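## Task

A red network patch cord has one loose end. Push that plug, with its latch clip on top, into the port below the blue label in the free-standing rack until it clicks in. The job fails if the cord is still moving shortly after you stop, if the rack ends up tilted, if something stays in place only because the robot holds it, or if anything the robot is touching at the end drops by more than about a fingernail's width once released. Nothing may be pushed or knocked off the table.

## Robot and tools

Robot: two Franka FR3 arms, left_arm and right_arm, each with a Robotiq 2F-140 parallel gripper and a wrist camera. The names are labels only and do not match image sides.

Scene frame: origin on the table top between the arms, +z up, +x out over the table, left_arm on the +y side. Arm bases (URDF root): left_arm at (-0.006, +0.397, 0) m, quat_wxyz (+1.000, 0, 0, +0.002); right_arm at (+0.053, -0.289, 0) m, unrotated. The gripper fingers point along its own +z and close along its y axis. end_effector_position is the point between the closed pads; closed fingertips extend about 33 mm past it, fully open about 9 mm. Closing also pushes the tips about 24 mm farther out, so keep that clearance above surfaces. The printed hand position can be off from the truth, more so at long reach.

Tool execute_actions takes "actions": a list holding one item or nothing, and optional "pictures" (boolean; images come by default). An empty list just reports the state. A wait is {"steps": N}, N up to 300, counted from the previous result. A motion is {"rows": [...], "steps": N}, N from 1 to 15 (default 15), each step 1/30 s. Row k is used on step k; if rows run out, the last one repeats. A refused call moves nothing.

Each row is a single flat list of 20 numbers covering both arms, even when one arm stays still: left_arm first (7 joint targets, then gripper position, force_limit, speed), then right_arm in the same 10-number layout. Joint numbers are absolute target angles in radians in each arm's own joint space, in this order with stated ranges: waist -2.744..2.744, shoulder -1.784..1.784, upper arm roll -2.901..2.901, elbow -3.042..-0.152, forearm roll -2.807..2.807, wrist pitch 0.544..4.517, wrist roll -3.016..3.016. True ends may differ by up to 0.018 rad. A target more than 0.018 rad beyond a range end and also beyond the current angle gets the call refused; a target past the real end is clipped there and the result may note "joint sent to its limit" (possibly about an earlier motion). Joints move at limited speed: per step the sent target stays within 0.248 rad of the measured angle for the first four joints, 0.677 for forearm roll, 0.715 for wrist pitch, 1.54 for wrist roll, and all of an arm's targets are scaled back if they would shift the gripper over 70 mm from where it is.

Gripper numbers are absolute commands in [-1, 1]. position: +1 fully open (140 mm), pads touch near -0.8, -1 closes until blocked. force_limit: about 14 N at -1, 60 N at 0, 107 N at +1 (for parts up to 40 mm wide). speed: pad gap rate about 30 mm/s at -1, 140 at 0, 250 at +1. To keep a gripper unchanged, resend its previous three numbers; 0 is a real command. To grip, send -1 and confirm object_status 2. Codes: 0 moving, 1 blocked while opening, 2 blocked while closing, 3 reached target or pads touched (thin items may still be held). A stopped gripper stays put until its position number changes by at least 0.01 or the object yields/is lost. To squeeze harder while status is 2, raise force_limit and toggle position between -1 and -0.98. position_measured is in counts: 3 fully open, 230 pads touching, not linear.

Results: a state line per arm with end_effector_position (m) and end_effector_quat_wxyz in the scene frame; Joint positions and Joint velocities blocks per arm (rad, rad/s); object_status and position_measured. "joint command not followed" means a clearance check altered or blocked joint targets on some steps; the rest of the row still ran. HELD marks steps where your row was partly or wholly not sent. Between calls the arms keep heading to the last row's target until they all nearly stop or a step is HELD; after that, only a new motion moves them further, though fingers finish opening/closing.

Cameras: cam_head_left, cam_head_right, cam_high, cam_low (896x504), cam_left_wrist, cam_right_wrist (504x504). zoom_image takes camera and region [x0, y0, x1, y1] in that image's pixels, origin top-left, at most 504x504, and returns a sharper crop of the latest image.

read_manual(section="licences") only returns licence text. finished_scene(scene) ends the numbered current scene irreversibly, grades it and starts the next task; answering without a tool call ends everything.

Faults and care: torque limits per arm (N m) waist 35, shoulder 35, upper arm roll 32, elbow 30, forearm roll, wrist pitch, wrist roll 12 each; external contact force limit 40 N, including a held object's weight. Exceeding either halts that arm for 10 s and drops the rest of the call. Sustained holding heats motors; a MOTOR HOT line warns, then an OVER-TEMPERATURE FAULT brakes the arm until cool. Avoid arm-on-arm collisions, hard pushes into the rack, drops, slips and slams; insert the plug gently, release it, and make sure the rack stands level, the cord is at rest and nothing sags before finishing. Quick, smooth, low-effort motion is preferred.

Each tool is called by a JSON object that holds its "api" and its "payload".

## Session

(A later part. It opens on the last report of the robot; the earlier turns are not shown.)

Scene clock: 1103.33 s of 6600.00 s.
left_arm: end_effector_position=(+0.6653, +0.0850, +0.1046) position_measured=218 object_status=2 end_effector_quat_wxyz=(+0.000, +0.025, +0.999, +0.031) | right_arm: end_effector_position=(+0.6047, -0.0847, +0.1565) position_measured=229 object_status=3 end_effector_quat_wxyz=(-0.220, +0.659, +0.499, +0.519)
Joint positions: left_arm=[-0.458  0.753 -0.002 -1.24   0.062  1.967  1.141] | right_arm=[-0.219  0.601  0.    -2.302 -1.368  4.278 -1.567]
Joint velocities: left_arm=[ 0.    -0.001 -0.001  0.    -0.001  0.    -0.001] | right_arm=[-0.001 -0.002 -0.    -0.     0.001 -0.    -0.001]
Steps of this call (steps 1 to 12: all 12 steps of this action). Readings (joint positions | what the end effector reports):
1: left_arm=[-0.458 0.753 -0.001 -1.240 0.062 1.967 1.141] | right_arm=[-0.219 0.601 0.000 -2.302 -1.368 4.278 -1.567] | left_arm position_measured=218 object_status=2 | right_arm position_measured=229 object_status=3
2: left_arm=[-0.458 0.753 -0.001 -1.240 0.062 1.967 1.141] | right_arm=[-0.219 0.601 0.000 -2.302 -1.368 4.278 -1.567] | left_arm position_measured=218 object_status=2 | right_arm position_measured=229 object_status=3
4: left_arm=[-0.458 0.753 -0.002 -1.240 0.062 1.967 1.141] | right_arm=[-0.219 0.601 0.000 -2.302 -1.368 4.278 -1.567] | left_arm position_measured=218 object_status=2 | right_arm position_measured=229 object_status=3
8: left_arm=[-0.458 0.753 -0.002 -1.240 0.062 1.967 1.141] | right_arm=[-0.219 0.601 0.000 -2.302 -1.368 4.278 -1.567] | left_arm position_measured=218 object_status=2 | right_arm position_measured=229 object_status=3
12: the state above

{"api": "execute_actions", "payload": {"actions": [{"rows":[[-0.4595,0.7518,-0.001,-1.243,0.062,1.967,1.145,-1,0.3,-0.6,-0.22,0.6,0,-2.3,-1.37,4.28,-1.571,-0.8,0,0],[-0.46,0.7502,-0.001,-1.2457,0.060,1.968,1.150,-1,0.3,-0.6,-0.22,0.6,0,-2.3,-1.37,4.28,-1.571,-0.8,0,0],[-0.46,0.7486,-0.001,-1.2484,0.058,1.970,1.153,-1,0.3,-0.6,-0.22,0.6,0,-2.3,-1.37,4.28,-1.571,-0.8,0,0],[-0.458,0.747,-0.001,-1.2511,0.055,1.9725,1.156,-1,0.3,-0.6,-0.22,0.6,0,-2.3,-1.37,4.28,-1.571,-0.8,0,0],[-0.4565,0.7454,-0.001,-1.2538,0.052,1.975,1.159,-1,0.3,-0.6,-0.22,0.6,0,-2.3,-1.37,4.28,-1.571,-0.8,0,0],[-0.4552,0.7438,-0.001,-1.2565,0.0485,1.9775,1.162,-1,0.3,-0.6,-0.22,0.6,0,-2.3,-1.37,4.28,-1.571,-0.8,0,0],[-0.4539,0.7421,-0.001,-1.2592,0.045,1.980,1.165,-1,0.3,-0.6,-0.22,0.6,0,-2.3,-1.37,4.28,-1.571,-0.8,0,0],[-0.4526,0.7405,-0.001,-1.2619,0.042,1.982,1.167,-1,0.3,-0.6,-0.22,0.6,0,-2.3,-1.37,4.28,-1.571,-0.8,0,0],[-0.4513,0.7389,-0.001,-1.2646,0.0385,1.984,1.169,-1,0.3,-0.6,-0.22,0.6,0,-2.3,-1.37,4.28,-1.571,-0.8,0,0],[-0.45,0.7373,-0.001,-1.2673,0.035,1.986,1.171,-1,0.3,-0.6,-0.22,0.6,0,-2.3,-1.37,4.28,-1.571,-0.8,0,0],[-0.4487,0.7357,-0.001,-1.270,0.032,1.988,1.173,-1,0.3,-0.6,-0.22,0.6,0,-2.3,-1.37,4.28,-1.571,-0.8,0,0],[-0.4473,0.734,-0.001,-1.2727,0.029,1.990,1.174,-1,0.3,-0.6,-0.22,0.6,0,-2.3,-1.37,4.28,-1.571,-0.8,0,0],[-0.446,0.7324,-0.001,-1.2753,0.026,1.9915,1.174,-1,0.3,-0.6,-0.22,0.6,0,-2.3,-1.37,4.28,-1.571,-0.8,0,0]],"steps":15}], "pictures": false}}

{"api": "execute_actions", "payload": {"actions": [{"steps":25}]}}

{"api": "zoom_image", "payload": {"camera": "cam_left_wrist", "region": [240, 280, 275, 315]}}

Scene clock: 1125.20 s of 6600.00 s.
left_arm: end_effector_position=(+0.6623, +0.0870, +0.1041) position_measured=218 object_status=2 end_effector_quat_wxyz=(-0.004, +0.024, +1.000, +0.019) | right_arm: end_effector_position=(+0.6047, -0.0847, +0.1565) position_measured=229 object_status=3 end_effector_quat_wxyz=(-0.220, +0.659, +0.499, +0.519)
Joint positions: left_arm=[-0.448  0.736 -0.002 -1.271  0.036  1.984  1.157] | right_arm=[-0.219  0.601  0.    -2.302 -1.368  4.278 -1.567]
Joint velocities: left_arm=[ 0.026 -0.021  0.004 -0.03  -0.045  0.033  0.033] | right_arm=[ 0.001 -0.001  0.     0.001  0.     0.     0.   ]
Steps of this call (steps 1 to 15: the robot went on to your last target; steps 16 to 90: nothing new was sent; then 18.37 s passed at rest; steps 91 to 105: all 15 steps of this action). Readings (joint positions | what the end effector reports):
91: left_arm=[-0.458 0.753 -0.002 -1.240 0.062 1.967 1.141] | right_arm=[-0.219 0.601 0.000 -2.302 -1.368 4.278 -1.567] | left_arm position_measured=218 object_status=2 | right_arm position_measured=229 object_status=3
92: left_arm=[-0.458 0.753 -0.002 -1.241 0.062 1.967 1.141] | right_arm=[-0.219 0.601 0.000 -2.302 -1.368 4.278 -1.567] | left_arm position_measured=218 object_status=2 | right_arm position_measured=229 object_status=3
94: left_arm=[-0.458 0.751 -0.002 -1.245 0.061 1.968 1.142] | right_arm=[-0.219 0.601 0.000 -2.302 -1.368 4.278 -1.567] | left_arm position_measured=218 object_status=2 | right_arm position_measured=229 object_status=3
98: left_arm=[-0.457 0.746 -0.002 -1.255 0.054 1.973 1.147] | right_arm=[-0.219 0.601 0.000 -2.302 -1.368 4.278 -1.567] | left_arm position_measured=218 object_status=2 | right_arm position_measured=229 object_status=3
105: the state above

Scene clock: 1126.03 s of 6600.00 s.
left_arm: end_effector_position=(+0.6631, +0.0863, +0.1044) position_measured=218 object_status=2 end_effector_quat_wxyz=(-0.003, +0.026, +1.000, +0.016) | right_arm: end_effector_position=(+0.6047, -0.0847, +0.1565) position_measured=229 object_status=3 end_effector_quat_wxyz=(-0.220, +0.659, +0.499, +0.519)
Joint positions: left_arm=[-0.447  0.734 -0.002 -1.274  0.03   1.989  1.166] | right_arm=[-0.219  0.601  0.    -2.302 -1.368  4.278 -1.567]
Joint velocities: left_arm=[0.    0.001 0.    0.    0.002 0.001 0.003] | right_arm=[-0.001 -0.001 -0.    -0.002 -0.001  0.002  0.001]
Steps of this call (steps 1 to 15: the robot went on to your last target; steps 16 to 25: nothing new was sent). Readings (joint positions | what the end effector reports):
1: left_arm=[-0.447 0.735 -0.002 -1.272 0.035 1.985 1.158] | right_arm=[-0.219 0.601 0.000 -2.302 -1.368 4.278 -1.567] | left_arm position_measured=218 object_status=2 | right_arm position_measured=229 object_status=3
2: left_arm=[-0.447 0.735 -0.002 -1.273 0.034 1.986 1.159] | right_arm=[-0.219 0.601 0.000 -2.302 -1.368 4.278 -1.567] | left_arm position_measured=218 object_status=2 | right_arm position_measured=229 object_status=3
4: left_arm=[-0.447 0.734 -0.002 -1.273 0.032 1.987 1.161] | right_arm=[-0.219 0.601 0.000 -2.302 -1.368 4.278 -1.567] | left_arm position_measured=218 object_status=2 | right_arm position_measured=229 object_status=3
8: left_arm=[-0.447 0.734 -0.002 -1.274 0.031 1.988 1.163] | right_arm=[-0.219 0.601 0.000 -2.302 -1.368 4.278 -1.567] | left_arm position_measured=218 object_status=2 | right_arm position_measured=229 object_status=3
25: the state above
All arms were judged still, so your last target was given up. Only a new action makes them travel on or press farther. Fingers that are still opening or closing keep moving.

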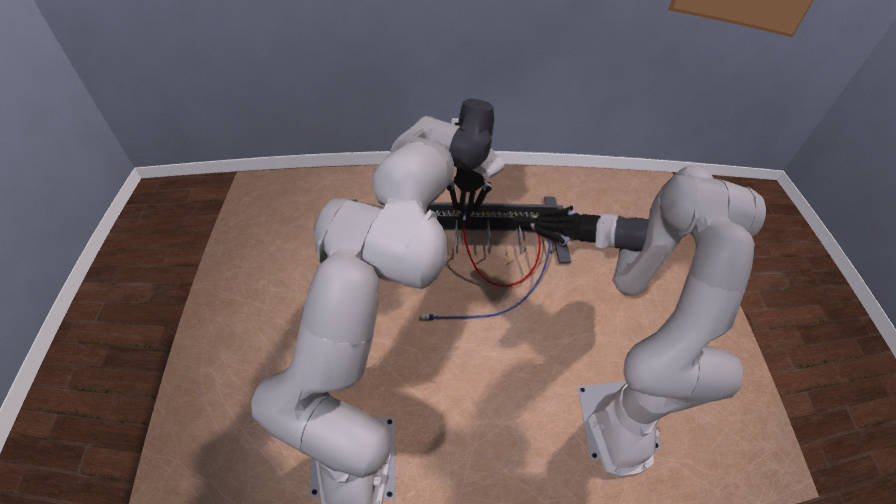

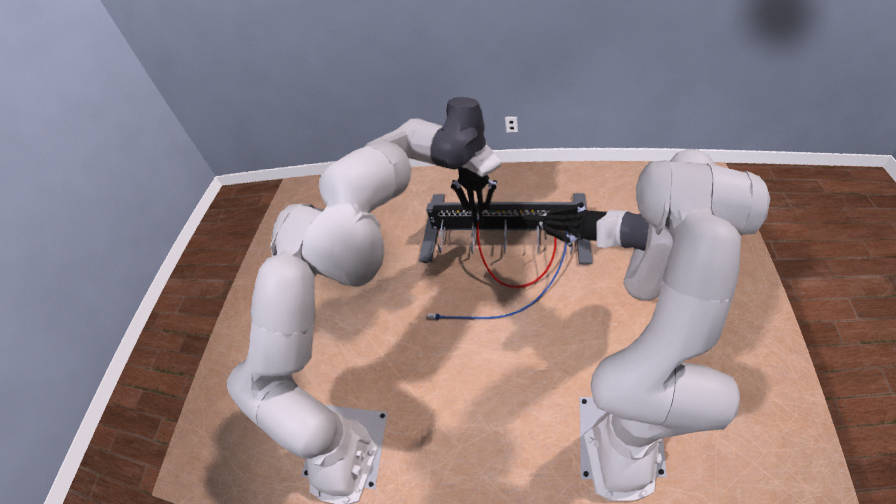

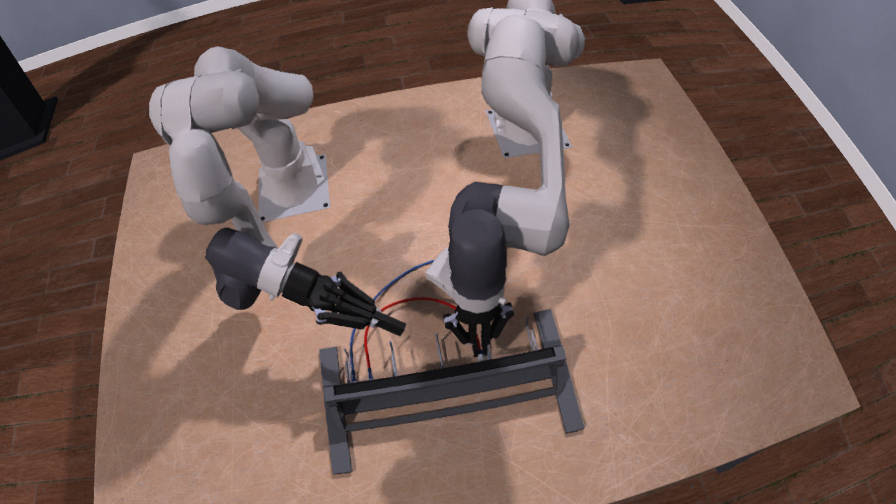

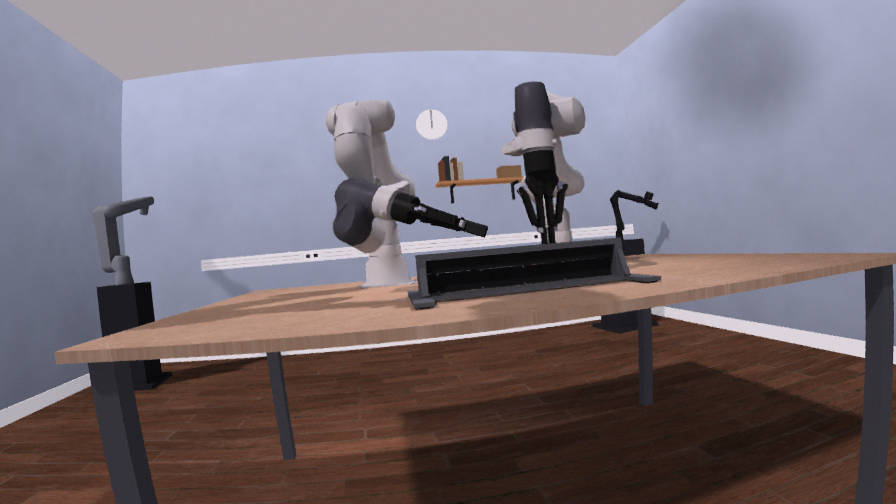

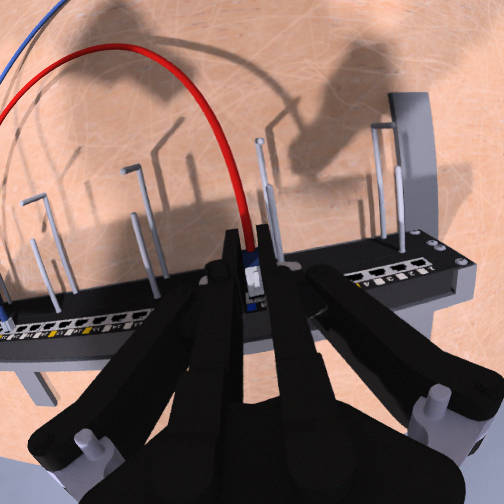

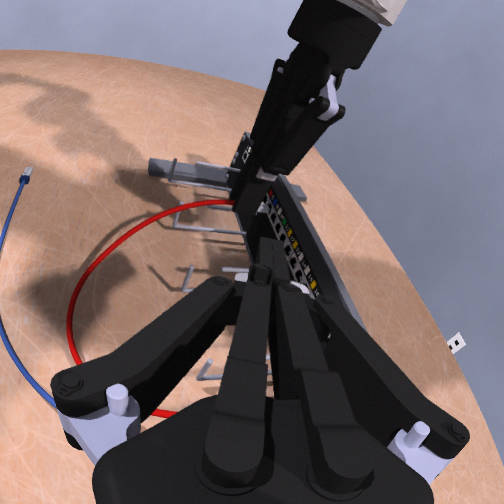

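Region (240, 280, 275, 315) of cam_left_wrist's 504x504 image, scaled by 14.400, with more detail than that image has.

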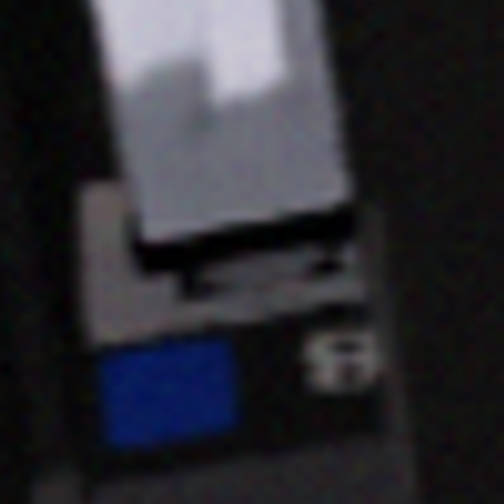

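{"api": "execute_actions", "payload": {"actions": [{"rows":[[-0.4456,0.7361,-0.001,-1.2753,0.028,1.9955,1.174,-1,0.3,-0.6,-0.22,0.6,0,-2.3,-1.37,4.28,-1.571,-0.8,0,0]],"steps":15}], "pictures": false}}

{"api": "execute_actions", "payload": {"actions": [{"steps":10}], "pictures": false}}

Scene clock: 1133.67 s of 6600.00 s.
left_arm: end_effector_position=(+0.6642, +0.0858, +0.1046) position_measured=218 object_status=2 end_effector_quat_wxyz=(-0.001, +0.027, +1.000, +0.015) | right_arm: end_effector_position=(+0.6047, -0.0847, +0.1565) position_measured=229 object_status=3 end_effector_quat_wxyz=(-0.220, +0.659, +0.499, +0.519)
Joint positions: left_arm=[-0.447  0.734 -0.002 -1.274  0.03   1.993  1.167] | right_arm=[-0.219  0.601  0.    -2.302 -1.368  4.278 -1.567]
Joint velocities: left_arm=[-0.    -0.     0.001  0.001  0.001  0.001  0.001] | right_arm=[-0.    -0.001  0.001  0.001  0.     0.    -0.001]
Steps of this call (steps 1 to 90: nothing new was sent; then 4.13 s passed at rest; steps 91 to 105: all 15 steps of this action). Readings (joint positions | what the end effector reports):
91: left_arm=[-0.447 0.734 -0.002 -1.274 0.030 1.990 1.167] | right_arm=[-0.219 0.601 0.000 -2.302 -1.368 4.278 -1.567] | left_arm position_measured=218 object_status=2 | right_arm position_measured=229 object_status=3
92: left_arm=[-0.447 0.734 -0.002 -1.274 0.030 1.991 1.167] | right_arm=[-0.219 0.601 0.000 -2.302 -1.368 4.278 -1.567] | left_arm position_measured=218 object_status=2 | right_arm position_measured=229 object_status=3
94: left_arm=[-0.447 0.734 -0.002 -1.274 0.030 1.992 1.167] | right_arm=[-0.219 0.601 0.000 -2.302 -1.368 4.278 -1.567] | left_arm position_measured=218 object_status=2 | right_arm position_measured=229 object_status=3
98: left_arm=[-0.447 0.734 -0.002 -1.274 0.030 1.993 1.167] | right_arm=[-0.219 0.601 0.000 -2.302 -1.368 4.278 -1.567] | left_arm position_measured=218 object_status=2 | right_arm position_measured=229 object_status=3
105: the state above

Scene clock: 1134.00 s of 6600.00 s.
left_arm: end_effector_position=(+0.6642, +0.0858, +0.1046) position_measured=218 object_status=2 end_effector_quat_wxyz=(-0.001, +0.027, +1.000, +0.015) | right_arm: end_effector_position=(+0.6047, -0.0847, +0.1565) position_measured=229 object_status=3 end_effector_quat_wxyz=(-0.220, +0.659, +0.499, +0.519)
Joint positions: left_arm=[-0.447  0.734 -0.002 -1.274  0.03   1.993  1.167] | right_arm=[-0.219  0.601  0.    -2.302 -1.368  4.278 -1.567]
Joint velocities: left_arm=[ 0.002  0.     0.002 -0.     0.     0.001 -0.   ] | right_arm=[ 0.001  0.    -0.001  0.001 -0.001  0.    -0.001]
Steps of this call (steps 1 to 10: the robot went on to your last target). Readings (joint positions | what the end effector reports):
1: left_arm=[-0.447 0.734 -0.002 -1.274 0.030 1.993 1.167] | right_arm=[-0.219 0.601 0.000 -2.302 -1.368 4.278 -1.567] | left_arm position_measured=218 object_status=2 | right_arm position_measured=229 object_status=3
2: left_arm=[-0.447 0.734 -0.002 -1.274 0.030 1.993 1.167] | right_arm=[-0.219 0.601 0.000 -2.302 -1.368 4.278 -1.567] | left_arm position_measured=218 object_status=2 | right_arm position_measured=229 object_status=3
4: left_arm=[-0.447 0.734 -0.002 -1.274 0.030 1.993 1.167] | right_arm=[-0.219 0.601 0.000 -2.302 -1.368 4.278 -1.567] | left_arm position_measured=218 object_status=2 | right_arm position_measured=229 object_status=3
8: left_arm=[-0.447 0.734 -0.002 -1.274 0.030 1.993 1.167] | right_arm=[-0.219 0.601 0.000 -2.302 -1.368 4.278 -1.567] | left_arm position_measured=218 object_status=2 | right_arm position_measured=229 object_status=3
10: the state above

{"api": "execute_actions", "payload": {"actions": [{"rows":[[-0.4453,0.7362,-0.001,-1.2753,0.028,1.9965,1.174,-1,0.3,-0.6,-0.22,0.6,0,-2.3,-1.37,4.28,-1.571,-0.8,0,0],[-0.4452,0.7363,-0.001,-1.2753,0.028,1.997,1.174,-1,0.3,-0.6,-0.22,0.6,0,-2.3,-1.37,4.28,-1.571,-0.8,0,0],[-0.4451,0.7364,-0.001,-1.2753,0.028,1.9975,1.174,-1,0.3,-0.6,-0.22,0.6,0,-2.3,-1.37,4.28,-1.571,-0.8,0,0],[-0.4449,0.7365,-0.001,-1.2753,0.028,1.998,1.174,-1,0.3,-0.6,-0.22,0.6,0,-2.3,-1.37,4.28,-1.571,-0.8,0,0],[-0.4448,0.7366,-0.001,-1.2753,0.028,1.9985,1.174,-1,0.3,-0.6,-0.22,0.6,0,-2.3,-1.37,4.28,-1.571,-0.8,0,0],[-0.4447,0.7367,-0.001,-1.2753,0.028,1.999,1.174,-1,0.3,-0.6,-0.22,0.6,0,-2.3,-1.37,4.28,-1.571,-0.8,0,0],[-0.4445,0.7368,-0.001,-1.2753,0.028,1.9995,1.174,-1,0.3,-0.6,-0.22,0.6,0,-2.3,-1.37,4.28,-1.571,-0.8,0,0]],"steps":15}], "pictures": false}}

Scene clock: 1141.37 s of 6600.00 s.
left_arm: end_effector_position=(+0.6649, +0.0859, +0.1044) position_measured=218 object_status=2 end_effector_quat_wxyz=(-0.001, +0.026, +1.000, +0.015) | right_arm: end_effector_position=(+0.6047, -0.0847, +0.1565) position_measured=229 object_status=3 end_effector_quat_wxyz=(-0.220, +0.659, +0.499, +0.519)
Joint positions: left_arm=[-0.446  0.735 -0.002 -1.274  0.03   1.996  1.167] | right_arm=[-0.219  0.601  0.    -2.302 -1.368  4.278 -1.567]
Joint velocities: left_arm=[ 0.001 -0.001 -0.001  0.001 -0.     0.     0.   ] | right_arm=[-0.001 -0.    -0.     0.001  0.001 -0.     0.001]
Steps of this call (steps 1 to 15: the robot went on to your last target; steps 16 to 90: nothing new was sent; then 3.87 s passed at rest; steps 91 to 105: all 15 steps of this action). Readings (joint positions | what the end effector reports):
91: left_arm=[-0.447 0.735 -0.002 -1.274 0.030 1.994 1.167] | right_arm=[-0.219 0.601 0.000 -2.302 -1.368 4.278 -1.567] | left_arm position_measured=218 object_status=2 | right_arm position_measured=229 object_status=3
92: left_arm=[-0.447 0.735 -0.002 -1.274 0.030 1.994 1.167] | right_arm=[-0.219 0.601 0.000 -2.302 -1.368 4.278 -1.567] | left_arm position_measured=218 object_status=2 | right_arm position_measured=229 object_status=3
94: left_arm=[-0.447 0.735 -0.002 -1.274 0.030 1.994 1.167] | right_arm=[-0.219 0.601 0.000 -2.302 -1.368 4.278 -1.567] | left_arm position_measured=218 object_status=2 | right_arm position_measured=229 object_status=3
98: left_arm=[-0.446 0.735 -0.002 -1.274 0.030 1.996 1.167] | right_arm=[-0.219 0.601 0.000 -2.302 -1.368 4.278 -1.567] | left_arm position_measured=218 object_status=2 | right_arm position_measured=229 object_status=3
105: the state above

{"api": "execute_actions", "payload": {"actions": [{"rows":[[-0.4445,0.7352,-0.001,-1.272,0.030,1.9995,1.170,-1,0.3,-0.6,-0.22,0.6,0,-2.3,-1.37,4.28,-1.571,-0.8,0,0],[-0.4443,0.7352,-0.001,-1.2712,0.031,2.000,1.170,-1,0.3,-0.6,-0.22,0.6,0,-2.3,-1.37,4.28,-1.571,-0.8,0,0]],"steps":12}], "pictures": false}}

{"api": "execute_actions", "payload": {"actions": [{"rows":[[-0.444,0.7345,0.0,-1.2708,0.031,2.002,1.170,-1,0.3,-0.6,-0.22,0.6,0,-2.3,-1.37,4.28,-1.571,-0.8,0,0],[-0.4438,0.734,0.0,-1.2704,0.032,2.004,1.170,-1,0.3,-0.6,-0.22,0.6,0,-2.3,-1.37,4.28,-1.571,-0.8,0,0]],"steps":12}], "pictures": false}}

Scene clock: 1147.00 s of 6600.00 s.
left_arm: end_effector_position=(+0.6649, +0.0859, +0.1044) position_measured=218 object_status=2 end_effector_quat_wxyz=(-0.001, +0.027, +1.000, +0.015) | right_arm: end_effector_position=(+0.6047, -0.0847, +0.1565) position_measured=229 object_status=3 end_effector_quat_wxyz=(-0.220, +0.659, +0.499, +0.519)
Joint positions: left_arm=[-0.446  0.735 -0.002 -1.274  0.03   1.996  1.167] | right_arm=[-0.219  0.601  0.    -2.302 -1.368  4.278 -1.567]
Joint velocities: left_arm=[ 0.001 -0.001 -0.001  0.001 -0.001 -0.    -0.   ] | right_arm=[ 0.001  0.001 -0.     0.    -0.001  0.    -0.001]
Steps of this call (steps 1 to 15: the robot went on to your last target; steps 16 to 90: nothing new was sent; then 2.23 s passed at rest; steps 91 to 102: all 12 steps of this action). Readings (joint positions | what the end effector reports):
91: left_arm=[-0.446 0.735 -0.002 -1.274 0.030 1.996 1.167] | right_arm=[-0.219 0.601 0.000 -2.302 -1.368 4.278 -1.567] | left_arm position_measured=218 object_status=2 | right_arm position_measured=229 object_status=3
92: left_arm=[-0.446 0.735 -0.002 -1.274 0.030 1.996 1.167] | right_arm=[-0.219 0.601 0.000 -2.302 -1.368 4.278 -1.567] | left_arm position_measured=218 object_status=2 | right_arm position_measured=229 object_status=3
94: left_arm=[-0.446 0.735 -0.002 -1.274 0.030 1.996 1.167] | right_arm=[-0.219 0.601 0.000 -2.302 -1.368 4.278 -1.567] | left_arm position_measured=218 object_status=2 | right_arm position_measured=229 object_status=3
98: left_arm=[-0.446 0.735 -0.002 -1.274 0.030 1.996 1.167] | right_arm=[-0.219 0.601 0.000 -2.302 -1.368 4.278 -1.567] | left_arm position_measured=218 object_status=2 | right_arm position_measured=229 object_status=3
102: the state above

Scene clock: 1147.40 s of 6600.00 s.
left_arm: end_effector_position=(+0.6652, +0.0858, +0.1046) position_measured=218 object_status=2 end_effector_quat_wxyz=(-0.000, +0.027, +1.000, +0.015) | right_arm: end_effector_position=(+0.6047, -0.0847, +0.1565) position_measured=229 object_status=3 end_effector_quat_wxyz=(-0.220, +0.659, +0.499, +0.519)
Joint positions: left_arm=[-0.446  0.735 -0.002 -1.274  0.03   1.996  1.167] | right_arm=[-0.219  0.601  0.    -2.302 -1.368  4.278 -1.567]
Joint velocities: left_arm=[ 0.001  0.001  0.001 -0.     0.    -0.     0.001] | right_arm=[ 0.    -0.001  0.001  0.    -0.001 -0.    -0.001]
Steps of this call (steps 1 to 12: all 12 steps of this action). Readings (joint positions | what the end effector reports):
1: left_arm=[-0.446 0.735 -0.002 -1.274 0.030 1.996 1.167] | right_arm=[-0.219 0.601 0.000 -2.302 -1.368 4.278 -1.567] | left_arm position_measured=218 object_status=2 | right_arm position_measured=229 object_status=3
2: left_arm=[-0.446 0.735 -0.002 -1.274 0.030 1.996 1.167] | right_arm=[-0.219 0.601 0.000 -2.302 -1.368 4.278 -1.567] | left_arm position_measured=218 object_status=2 | right_arm position_measured=229 object_status=3
4: left_arm=[-0.446 0.735 -0.002 -1.274 0.030 1.996 1.167] | right_arm=[-0.219 0.601 0.000 -2.302 -1.368 4.278 -1.567] | left_arm position_measured=218 object_status=2 | right_arm position_measured=229 object_status=3
8: left_arm=[-0.446 0.735 -0.002 -1.274 0.030 1.996 1.167] | right_arm=[-0.219 0.601 0.000 -2.302 -1.368 4.278 -1.567] | left_arm position_measured=218 object_status=2 | right_arm position_measured=229 object_status=3
12: the state above

{"api": "execute_actions", "payload": {"actions": [{"rows":[[-0.4475,0.733,-0.002,-1.278,0.032,1.996,1.163,-1,0.3,-0.6,-0.22,0.6,0,-2.3,-1.37,4.28,-1.571,-0.8,0,0],[-0.448,0.731,-0.002,-1.282,0.034,1.999,1.158,-1,0.3,-0.6,-0.22,0.6,0,-2.3,-1.37,4.28,-1.571,-0.8,0,0],[-0.4488,0.7291,-0.002,-1.2858,0.036,2.0025,1.156,-1,0.3,-0.6,-0.22,0.6,0,-2.3,-1.37,4.28,-1.571,-0.8,0,0],[-0.4497,0.7272,-0.002,-1.2896,0.038,2.006,1.154,-1,0.3,-0.6,-0.22,0.6,0,-2.3,-1.37,4.28,-1.571,-0.8,0,0],[-0.4505,0.7253,-0.002,-1.2934,0.040,2.0095,1.152,-1,0.3,-0.6,-0.22,0.6,0,-2.3,-1.37,4.28,-1.571,-0.8,0,0],[-0.4514,0.7234,-0.002,-1.2972,0.042,2.013,1.151,-1,0.3,-0.6,-0.22,0.6,0,-2.3,-1.37,4.28,-1.571,-0.8,0,0],[-0.4522,0.7215,-0.002,-1.301,0.044,2.0165,1.149,-1,0.3,-0.6,-0.22,0.6,0,-2.3,-1.37,4.28,-1.571,-0.8,0,0],[-0.4531,0.7196,-0.002,-1.3047,0.0465,2.020,1.148,-1,0.3,-0.6,-0.22,0.6,0,-2.3,-1.37,4.28,-1.571,-0.8,0,0],[-0.4539,0.7177,-0.002,-1.3084,0.0485,2.0235,1.146,-1,0.3,-0.6,-0.22,0.6,0,-2.3,-1.37,4.28,-1.571,-0.8,0,0],[-0.4548,0.7158,-0.002,-1.3121,0.0505,2.027,1.145,-1,0.3,-0.6,-0.22,0.6,0,-2.3,-1.37,4.28,-1.571,-0.8,0,0],[-0.4556,0.7139,-0.002,-1.3158,0.0525,2.0305,1.143,-1,0.3,-0.6,-0.22,0.6,0,-2.3,-1.37,4.28,-1.571,-0.8,0,0],[-0.4565,0.712,-0.002,-1.3195,0.0545,2.034,1.142,-1,0.3,-0.6,-0.22,0.6,0,-2.3,-1.37,4.28,-1.571,-0.8,0,0],[-0.4573,0.7101,-0.002,-1.3232,0.057,2.0375,1.140,-1,0.3,-0.6,-0.22,0.6,0,-2.3,-1.37,4.28,-1.571,-0.8,0,0],[-0.4582,0.7082,-0.002,-1.3269,0.059,2.041,1.139,-1,0.3,-0.6,-0.22,0.6,0,-2.3,-1.37,4.28,-1.571,-0.8,0,0],[-0.459,0.7063,-0.002,-1.3306,0.061,2.0445,1.137,-1,0.3,-0.6,-0.22,0.6,0,-2.3,-1.37,4.28,-1.571,-0.8,0,0]],"steps":15}], "pictures": false}}

{"api": "execute_actions", "payload": {"actions": [{"rows":[[-0.4603,0.7035,-0.002,-1.3362,0.064,2.0495,1.135,-1,0.3,-0.6,-0.22,0.6,0,-2.3,-1.37,4.28,-1.571,-0.8,0,0],[-0.4615,0.7006,-0.002,-1.3418,0.067,2.0545,1.132,-1,0.3,-0.6,-0.22,0.6,0,-2.3,-1.37,4.28,-1.571,-0.8,0,0],[-0.4628,0.6978,-0.002,-1.3473,0.070,2.0595,1.130,-1,0.3,-0.6,-0.22,0.6,0,-2.3,-1.37,4.28,-1.571,-0.8,0,0],[-0.464,0.6949,-0.002,-1.3529,0.0735,2.0645,1.127,-1,0.3,-0.6,-0.22,0.6,0,-2.3,-1.37,4.28,-1.571,-0.8,0,0],[-0.4653,0.6921,-0.002,-1.3585,0.0765,2.0695,1.125,-1,0.3,-0.6,-0.22,0.6,0,-2.3,-1.37,4.28,-1.571,-0.8,0,0],[-0.4666,0.6892,-0.002,-1.364,0.0795,2.0745,1.123,-1,0.3,-0.6,-0.22,0.6,0,-2.3,-1.37,4.28,-1.571,-0.8,0,0],[-0.4678,0.6864,-0.002,-1.3696,0.083,2.0795,1.120,-1,0.3,-0.6,-0.22,0.6,0,-2.3,-1.37,4.28,-1.571,-0.8,0,0],[-0.4691,0.6835,-0.002,-1.3752,0.086,2.0845,1.118,-1,0.3,-0.6,-0.22,0.6,0,-2.3,-1.37,4.28,-1.571,-0.8,0,0],[-0.4703,0.6807,-0.002,-1.3808,0.089,2.089,1.116,-1,0.3,-0.6,-0.22,0.6,0,-2.3,-1.37,4.28,-1.571,-0.8,0,0],[-0.4716,0.6778,-0.002,-1.3863,0.092,2.093,1.114,-1,0.3,-0.6,-0.22,0.6,0,-2.3,-1.37,4.28,-1.571,-0.8,0,0]],"steps":15}], "pictures": false}}

{"api": "execute_actions", "payload": {"actions": [{"steps":20}], "pictures": false}}

Scene clock: 1190.13 s of 6600.00 s.
left_arm: end_effector_position=(+0.6602, +0.0855, +0.1018) position_measured=218 object_status=2 end_effector_quat_wxyz=(+0.006, +0.030, +0.999, +0.021) | right_arm: end_effector_position=(+0.6047, -0.0847, +0.1565) position_measured=229 object_status=3 end_effector_quat_wxyz=(-0.220, +0.659, +0.499, +0.519)
Joint positions: left_arm=[-0.456  0.712 -0.002 -1.321  0.05   2.027  1.155] | right_arm=[-0.219  0.601  0.    -2.302 -1.368  4.278 -1.567]
Joint velocities: left_arm=[-0.025 -0.054  0.    -0.101  0.055  0.088 -0.034] | right_arm=[-0.001 -0.001 -0.001  0.001  0.001 -0.     0.002]
Steps of this call (steps 1 to 15: the robot went on to your last target; steps 16 to 90: nothing new was sent; then 39.23 s passed at rest; steps 91 to 105: all 15 steps of this action). Readings (joint positions | what the end effector reports):
91: left_arm=[-0.446 0.735 -0.002 -1.274 0.030 1.996 1.167] | right_arm=[-0.219 0.601 0.000 -2.302 -1.368 4.278 -1.567] | left_arm position_measured=218 object_status=2 | right_arm position_measured=229 object_status=3
92: left_arm=[-0.446 0.734 -0.002 -1.276 0.030 1.996 1.167] | right_arm=[-0.219 0.601 0.000 -2.302 -1.368 4.278 -1.567] | left_arm position_measured=218 object_status=2 | right_arm position_measured=229 object_status=3
94: left_arm=[-0.447 0.732 -0.002 -1.281 0.031 1.998 1.166] | right_arm=[-0.219 0.601 0.000 -2.302 -1.368 4.278 -1.567] | left_arm position_measured=218 object_status=2 | right_arm position_measured=229 object_status=3
98: left_arm=[-0.449 0.726 -0.002 -1.296 0.037 2.006 1.163] | right_arm=[-0.219 0.601 0.000 -2.302 -1.368 4.278 -1.567] | left_arm position_measured=218 object_status=2 | right_arm position_measured=229 object_status=3
105: the state above

Scene clock: 1190.63 s of 6600.00 s.
left_arm: end_effector_position=(+0.6584, +0.0828, +0.1017) position_measured=218 object_status=2 end_effector_quat_wxyz=(+0.025, +0.035, +0.999, +0.029) | right_arm: end_effector_position=(+0.6047, -0.0847, +0.1565) position_measured=229 object_status=3 end_effector_quat_wxyz=(-0.220, +0.659, +0.499, +0.519)
Joint positions: left_arm=[-0.471  0.68  -0.002 -1.383  0.085  2.083  1.131] | right_arm=[-0.219  0.601  0.    -2.302 -1.368  4.278 -1.567]
Joint velocities: left_arm=[-0.002 -0.009  0.    -0.018  0.021  0.048 -0.031] | right_arm=[-0.    -0.001 -0.     0.    -0.001  0.001  0.   ]
Steps of this call (steps 1 to 15: all 15 steps of this action). Readings (joint positions | what the end effector reports):
1: left_arm=[-0.457 0.710 -0.002 -1.325 0.052 2.031 1.154] | right_arm=[-0.219 0.601 0.000 -2.302 -1.368 4.278 -1.567] | left_arm position_measured=218 object_status=2 | right_arm position_measured=229 object_status=3
2: left_arm=[-0.458 0.708 -0.002 -1.330 0.055 2.035 1.152] | right_arm=[-0.219 0.601 0.000 -2.302 -1.368 4.278 -1.567] | left_arm position_measured=218 object_status=2 | right_arm position_measured=229 object_status=3
4: left_arm=[-0.460 0.703 -0.002 -1.340 0.060 2.043 1.149] | right_arm=[-0.219 0.601 0.000 -2.302 -1.368 4.278 -1.567] | left_arm position_measured=218 object_status=2 | right_arm position_measured=229 object_status=3
8: left_arm=[-0.465 0.691 -0.002 -1.362 0.072 2.061 1.142] | right_arm=[-0.219 0.601 0.000 -2.302 -1.368 4.278 -1.567] | left_arm position_measured=218 object_status=2 | right_arm position_measured=229 object_status=3
15: the state above

Scene clock: 1191.30 s of 6600.00 s.
left_arm: end_effector_position=(+0.6603, +0.0822, +0.1023) position_measured=218 object_status=2 end_effector_quat_wxyz=(+0.029, +0.031, +0.999, +0.028) | right_arm: end_effector_position=(+0.6047, -0.0847, +0.1565) position_measured=229 object_status=3 end_effector_quat_wxyz=(-0.220, +0.659, +0.499, +0.519)
Joint positions: left_arm=[-0.471  0.68  -0.002 -1.385  0.088  2.091  1.122] | right_arm=[-0.219  0.601  0.    -2.302 -1.368  4.278 -1.567]
Joint velocities: left_arm=[-0.002 -0.    -0.     0.002  0.001  0.    -0.004] | right_arm=[ 0.001 -0.     0.     0.    -0.    -0.001 -0.   ]
Steps of this call (steps 1 to 15: the robot went on to your last target; steps 16 to 20: nothing new was sent). Readings (joint positions | what the end effector reports):
1: left_arm=[-0.471 0.680 -0.002 -1.384 0.086 2.084 1.130] | right_arm=[-0.219 0.601 0.000 -2.302 -1.368 4.278 -1.567] | left_arm position_measured=218 object_status=2 | right_arm position_measured=229 object_status=3
2: left_arm=[-0.471 0.680 -0.002 -1.384 0.086 2.086 1.129] | right_arm=[-0.219 0.601 0.000 -2.302 -1.368 4.278 -1.567] | left_arm position_measured=218 object_status=2 | right_arm position_measured=229 object_status=3
4: left_arm=[-0.471 0.680 -0.002 -1.384 0.087 2.087 1.127] | right_arm=[-0.219 0.601 0.000 -2.302 -1.368 4.278 -1.567] | left_arm position_measured=218 object_status=2 | right_arm position_measured=229 object_status=3
8: left_arm=[-0.471 0.680 -0.002 -1.385 0.087 2.089 1.125] | right_arm=[-0.219 0.601 0.000 -2.302 -1.368 4.278 -1.567] | left_arm position_measured=218 object_status=2 | right_arm position_measured=229 object_status=3
20: the state above
All arms were judged still, so your last target was given up. Only a new action makes them travel on or press farther. Fingers that are still opening or closing keep moving.

{"api": "execute_actions", "payload": {"actions": [{"rows":[[-0.469,0.6775,-0.002,-1.3863,0.092,2.093,1.110,-1,0.3,-0.6,-0.22,0.6,0,-2.3,-1.37,4.28,-1.571,-0.8,0,0],[-0.468,0.6772,-0.002,-1.3863,0.092,2.093,1.110,-1,0.3,-0.6,-0.22,0.6,0,-2.3,-1.37,4.28,-1.571,-0.8,0,0],[-0.467,0.6769,-0.002,-1.3863,0.092,2.093,1.110,-1,0.3,-0.6,-0.22,0.6,0,-2.3,-1.37,4.28,-1.571,-0.8,0,0],[-0.466,0.6769,-0.002,-1.3863,0.092,2.093,1.110,-1,0.3,-0.6,-0.22,0.6,0,-2.3,-1.37,4.28,-1.571,-0.8,0,0],[-0.465,0.6769,-0.002,-1.3863,0.092,2.093,1.110,-1,0.3,-0.6,-0.22,0.6,0,-2.3,-1.37,4.28,-1.571,-0.8,0,0]],"steps":15}], "pictures": false}}

{"api": "execute_actions", "payload": {"actions": [{"steps":15}]}}

{"api": "zoom_image", "payload": {"camera": "cam_left_wrist", "region": [240, 280, 275, 315]}}

{"api": "zoom_image", "payload": {"camera": "cam_right_wrist", "region": [215, 180, 285, 250]}}

Scene clock: 1200.93 s of 6600.00 s.
left_arm: end_effector_position=(+0.6619, +0.0851, +0.1029) position_measured=218 object_status=2 end_effector_quat_wxyz=(+0.029, +0.027, +0.999, +0.028) | right_arm: end_effector_position=(+0.6047, -0.0847, +0.1565) position_measured=229 object_status=3 end_effector_quat_wxyz=(-0.220, +0.659, +0.499, +0.519)
Joint positions: left_arm=[-0.466  0.679 -0.002 -1.385  0.088  2.091  1.118] | right_arm=[-0.219  0.601  0.    -2.302 -1.368  4.278 -1.567]
Joint velocities: left_arm=[-0.001  0.     0.001  0.    -0.    -0.001 -0.003] | right_arm=[ 0.  0.  0. -0. -0. -0.  0.]
Steps of this call (steps 1 to 90: nothing new was sent; then 6.13 s passed at rest; steps 91 to 105: all 15 steps of this action). Readings (joint positions | what the end effector reports):
91: left_arm=[-0.471 0.680 -0.002 -1.385 0.088 2.091 1.121] | right_arm=[-0.219 0.601 0.000 -2.302 -1.368 4.278 -1.567] | left_arm position_measured=218 object_status=2 | right_arm position_measured=229 object_status=3
92: left_arm=[-0.470 0.680 -0.002 -1.385 0.088 2.091 1.120] | right_arm=[-0.219 0.601 0.000 -2.302 -1.368 4.278 -1.567] | left_arm position_measured=218 object_status=2 | right_arm position_measured=229 object_status=3
94: left_arm=[-0.470 0.679 -0.002 -1.385 0.088 2.091 1.120] | right_arm=[-0.219 0.601 0.000 -2.302 -1.368 4.278 -1.567] | left_arm position_measured=218 object_status=2 | right_arm position_measured=229 object_status=3
98: left_arm=[-0.467 0.679 -0.002 -1.385 0.088 2.091 1.119] | right_arm=[-0.219 0.601 0.000 -2.302 -1.368 4.278 -1.567] | left_arm position_measured=218 object_status=2 | right_arm position_measured=229 object_status=3
105: the state above

Scene clock: 1201.43 s of 6600.00 s.
left_arm: end_effector_position=(+0.6619, +0.0851, +0.1029) position_measured=218 object_status=2 end_effector_quat_wxyz=(+0.029, +0.027, +0.999, +0.028) | right_arm: end_effector_position=(+0.6047, -0.0847, +0.1565) position_measured=229 object_status=3 end_effector_quat_wxyz=(-0.220, +0.659, +0.499, +0.519)
Joint positions: left_arm=[-0.466  0.679 -0.002 -1.385  0.088  2.091  1.117] | right_arm=[-0.219  0.601  0.    -2.302 -1.368  4.278 -1.567]
Joint velocities: left_arm=[ 0.001 -0.     0.001  0.001  0.001 -0.    -0.   ] | right_arm=[-0.     0.001  0.     0.001  0.     0.    -0.001]
Steps of this call (steps 1 to 15: the robot went on to your last target). Readings (joint positions | what the end effector reports):
1: left_arm=[-0.466 0.679 -0.002 -1.385 0.088 2.091 1.118] | right_arm=[-0.219 0.601 0.000 -2.302 -1.368 4.278 -1.567] | left_arm position_measured=218 object_status=2 | right_arm position_measured=229 object_status=3
2: left_arm=[-0.466 0.679 -0.002 -1.385 0.088 2.091 1.118] | right_arm=[-0.219 0.601 0.000 -2.302 -1.368 4.278 -1.567] | left_arm position_measured=218 object_status=2 | right_arm position_measured=229 object_status=3
4: left_arm=[-0.466 0.679 -0.002 -1.385 0.088 2.091 1.118] | right_arm=[-0.219 0.601 0.000 -2.302 -1.368 4.278 -1.567] | left_arm position_measured=218 object_status=2 | right_arm position_measured=229 object_status=3
8: left_arm=[-0.466 0.679 -0.002 -1.385 0.088 2.091 1.117] | right_arm=[-0.219 0.601 0.000 -2.302 -1.368 4.278 -1.567] | left_arm position_measured=218 object_status=2 | right_arm position_measured=229 object_status=3
15: the state above
All arms were judged still, so your last target was given up. Only a new action makes them travel on or press farther. Fingers that are still opening or closing keep moving.

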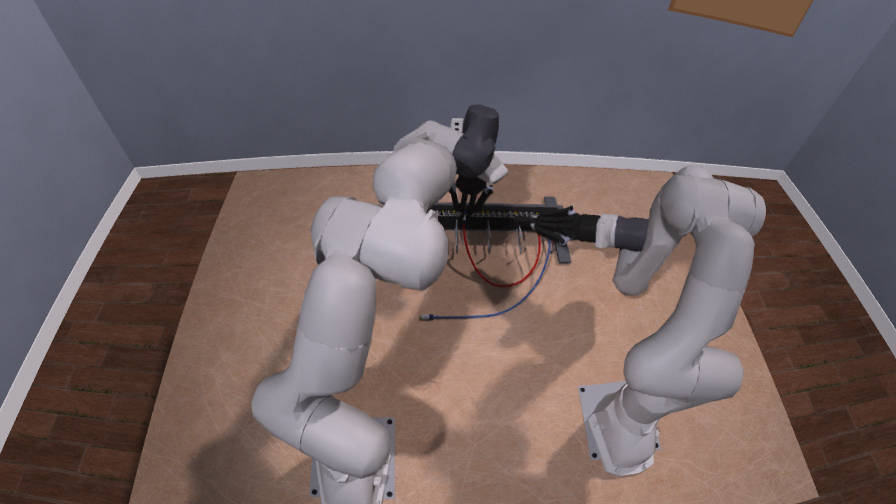

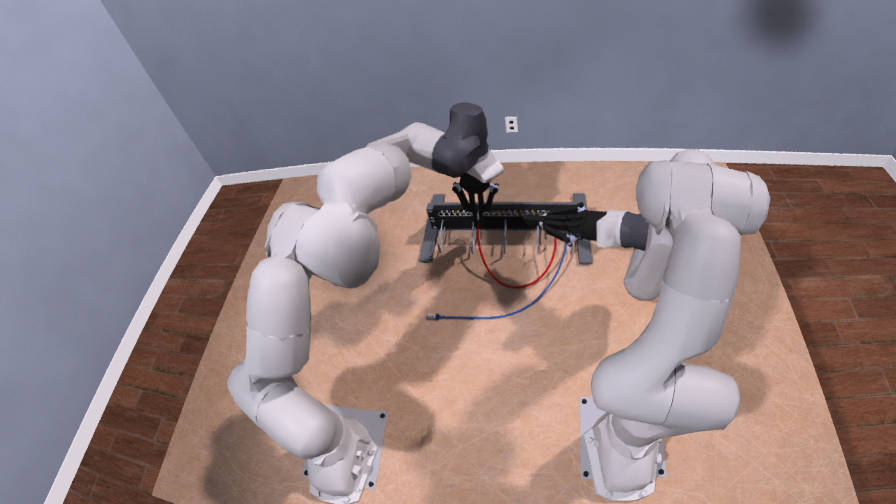

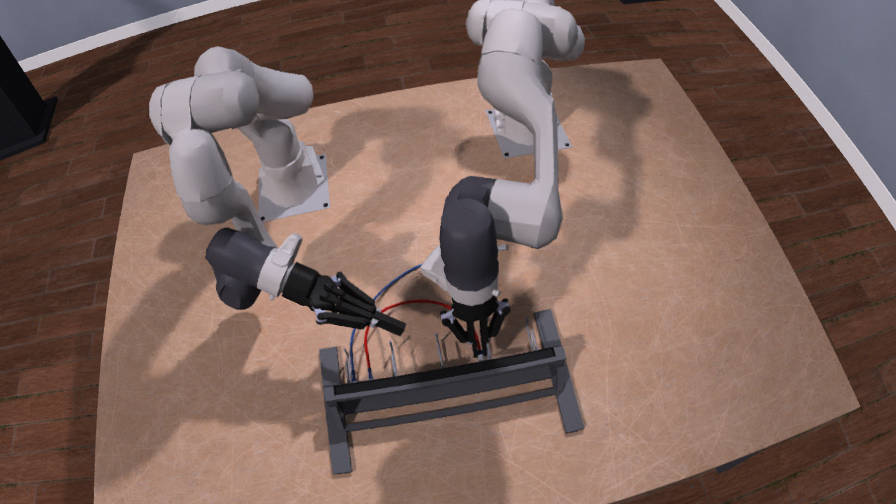

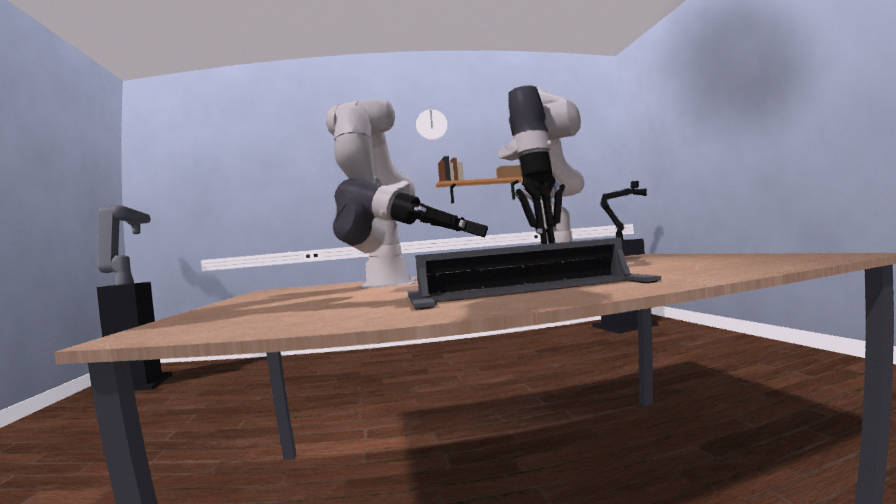

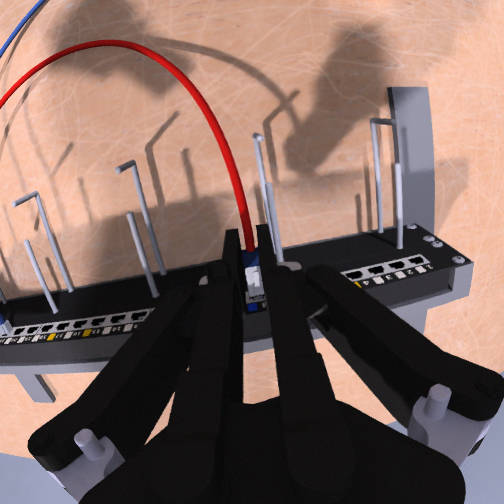

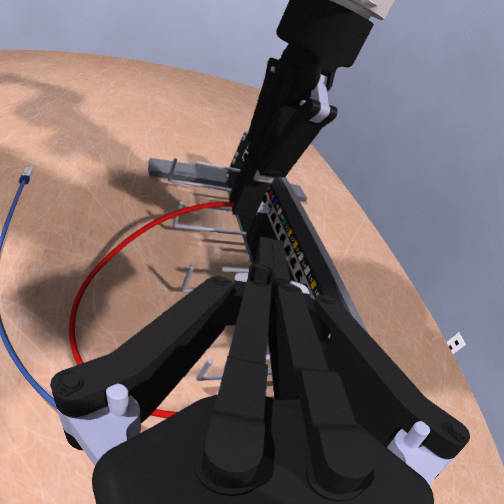

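Region (240, 280, 275, 315) of cam_left_wrist's 504x504 image, scaled by 14.400, with more detail than that image has.

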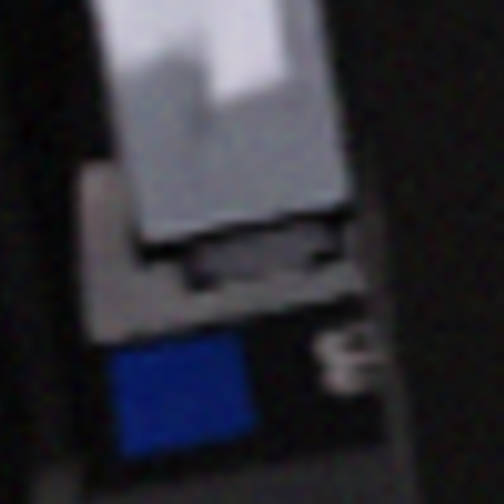

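Region (215, 180, 285, 250) of cam_right_wrist's 504x504 image, scaled by 7.200, with more detail than that image has.

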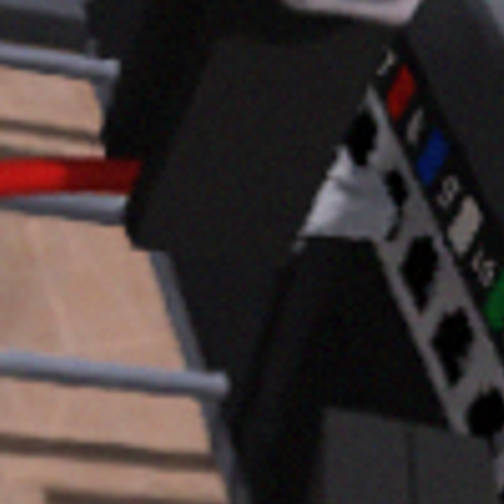

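{"api": "execute_actions", "payload": {"actions": [{"rows":[[-0.4648,0.680,-0.002,-1.384,0.090,2.094,1.112,-1,0.3,-0.6,-0.22,0.6,0,-2.3,-1.37,4.28,-1.571,-0.8,0,0],[-0.4647,0.6803,-0.002,-1.384,0.090,2.095,1.112,-1,0.3,-0.6,-0.22,0.6,0,-2.3,-1.37,4.28,-1.571,-0.8,0,0],[-0.4645,0.6805,-0.002,-1.384,0.090,2.096,1.112,-1,0.3,-0.6,-0.22,0.6,0,-2.3,-1.37,4.28,-1.571,-0.8,0,0],[-0.4643,0.6807,-0.002,-1.384,0.090,2.0965,1.112,-1,0.3,-0.6,-0.22,0.6,0,-2.3,-1.37,4.28,-1.571,-0.8,0,0]],"steps":15}], "pictures": false}}

{"api": "execute_actions", "payload": {"actions": [{"rows":[[-0.4641,0.6808,-0.002,-1.384,0.090,2.0975,1.112,-1,0.3,-0.6,-0.22,0.6,0,-2.3,-1.37,4.28,-1.571,-0.8,0,0],[-0.4639,0.681,-0.002,-1.384,0.090,2.0985,1.112,-1,0.3,-0.6,-0.22,0.6,0,-2.3,-1.37,4.28,-1.571,-0.8,0,0],[-0.4637,0.6811,-0.002,-1.384,0.090,2.0995,1.112,-1,0.3,-0.6,-0.22,0.6,0,-2.3,-1.37,4.28,-1.571,-0.8,0,0],[-0.4635,0.6812,-0.002,-1.384,0.090,2.1005,1.112,-1,0.3,-0.6,-0.22,0.6,0,-2.3,-1.37,4.28,-1.571,-0.8,0,0]],"steps":15}], "pictures": false}}

Scene clock: 1211.43 s of 6600.00 s.
left_arm: end_effector_position=(+0.6628, +0.0849, +0.1030) position_measured=218 object_status=2 end_effector_quat_wxyz=(+0.030, +0.026, +0.999, +0.027) | right_arm: end_effector_position=(+0.6047, -0.0847, +0.1565) position_measured=229 object_status=3 end_effector_quat_wxyz=(-0.220, +0.659, +0.499, +0.519)
Joint positions: left_arm=[-0.466  0.679 -0.002 -1.385  0.088  2.094  1.117] | right_arm=[-0.219  0.601  0.    -2.302 -1.368  4.278 -1.567]
Joint velocities: left_arm=[ 0.001 -0.001  0.001 -0.002  0.001  0.001  0.002] | right_arm=[-0.001 -0.001  0.    -0.     0.    -0.001 -0.001]
Steps of this call (steps 1 to 90: nothing new was sent; then 6.50 s passed at rest; steps 91 to 105: all 15 steps of this action). Readings (joint positions | what the end effector reports):
91: left_arm=[-0.466 0.679 -0.002 -1.385 0.088 2.091 1.117] | right_arm=[-0.219 0.601 0.000 -2.302 -1.368 4.278 -1.567] | left_arm position_measured=218 object_status=2 | right_arm position_measured=229 object_status=3
92: left_arm=[-0.466 0.679 -0.002 -1.385 0.088 2.091 1.117] | right_arm=[-0.219 0.601 0.000 -2.302 -1.368 4.278 -1.567] | left_arm position_measured=218 object_status=2 | right_arm position_measured=229 object_status=3
94: left_arm=[-0.466 0.679 -0.002 -1.385 0.088 2.092 1.117] | right_arm=[-0.219 0.601 0.000 -2.302 -1.368 4.278 -1.567] | left_arm position_measured=218 object_status=2 | right_arm position_measured=229 object_status=3
98: left_arm=[-0.466 0.679 -0.002 -1.385 0.088 2.093 1.117] | right_arm=[-0.219 0.601 0.000 -2.302 -1.368 4.278 -1.567] | left_arm position_measured=218 object_status=2 | right_arm position_measured=229 object_status=3
105: the state above

Scene clock: 1211.93 s of 6600.00 s.
left_arm: end_effector_position=(+0.6636, +0.0850, +0.1029) position_measured=218 object_status=2 end_effector_quat_wxyz=(+0.031, +0.026, +0.999, +0.027) | right_arm: end_effector_position=(+0.6047, -0.0847, +0.1565) position_measured=229 object_status=3 end_effector_quat_wxyz=(-0.220, +0.659, +0.499, +0.519)
Joint positions: left_arm=[-0.465  0.68  -0.002 -1.385  0.088  2.097  1.117] | right_arm=[-0.219  0.601  0.    -2.302 -1.368  4.278 -1.567]
Joint velocities: left_arm=[ 0.001  0.001  0.    -0.     0.001  0.     0.   ] | right_arm=[-0.001 -0.     0.    -0.001  0.001  0.     0.001]
Steps of this call (steps 1 to 15: all 15 steps of this action). Readings (joint positions | what the end effector reports):
1: left_arm=[-0.466 0.679 -0.002 -1.385 0.088 2.094 1.117] | right_arm=[-0.219 0.601 0.000 -2.302 -1.368 4.278 -1.567] | left_arm position_measured=218 object_status=2 | right_arm position_measured=229 object_status=3
2: left_arm=[-0.466 0.679 -0.002 -1.385 0.088 2.095 1.117] | right_arm=[-0.219 0.601 0.000 -2.302 -1.368 4.278 -1.567] | left_arm position_measured=218 object_status=2 | right_arm position_measured=229 object_status=3
4: left_arm=[-0.465 0.679 -0.002 -1.385 0.088 2.096 1.117] | right_arm=[-0.219 0.601 0.000 -2.302 -1.368 4.278 -1.567] | left_arm position_measured=218 object_status=2 | right_arm position_measured=229 object_status=3
8: left_arm=[-0.465 0.680 -0.002 -1.385 0.088 2.097 1.117] | right_arm=[-0.219 0.601 0.000 -2.302 -1.368 4.278 -1.567] | left_arm position_measured=218 object_status=2 | right_arm position_measured=229 object_status=3
15: the state above


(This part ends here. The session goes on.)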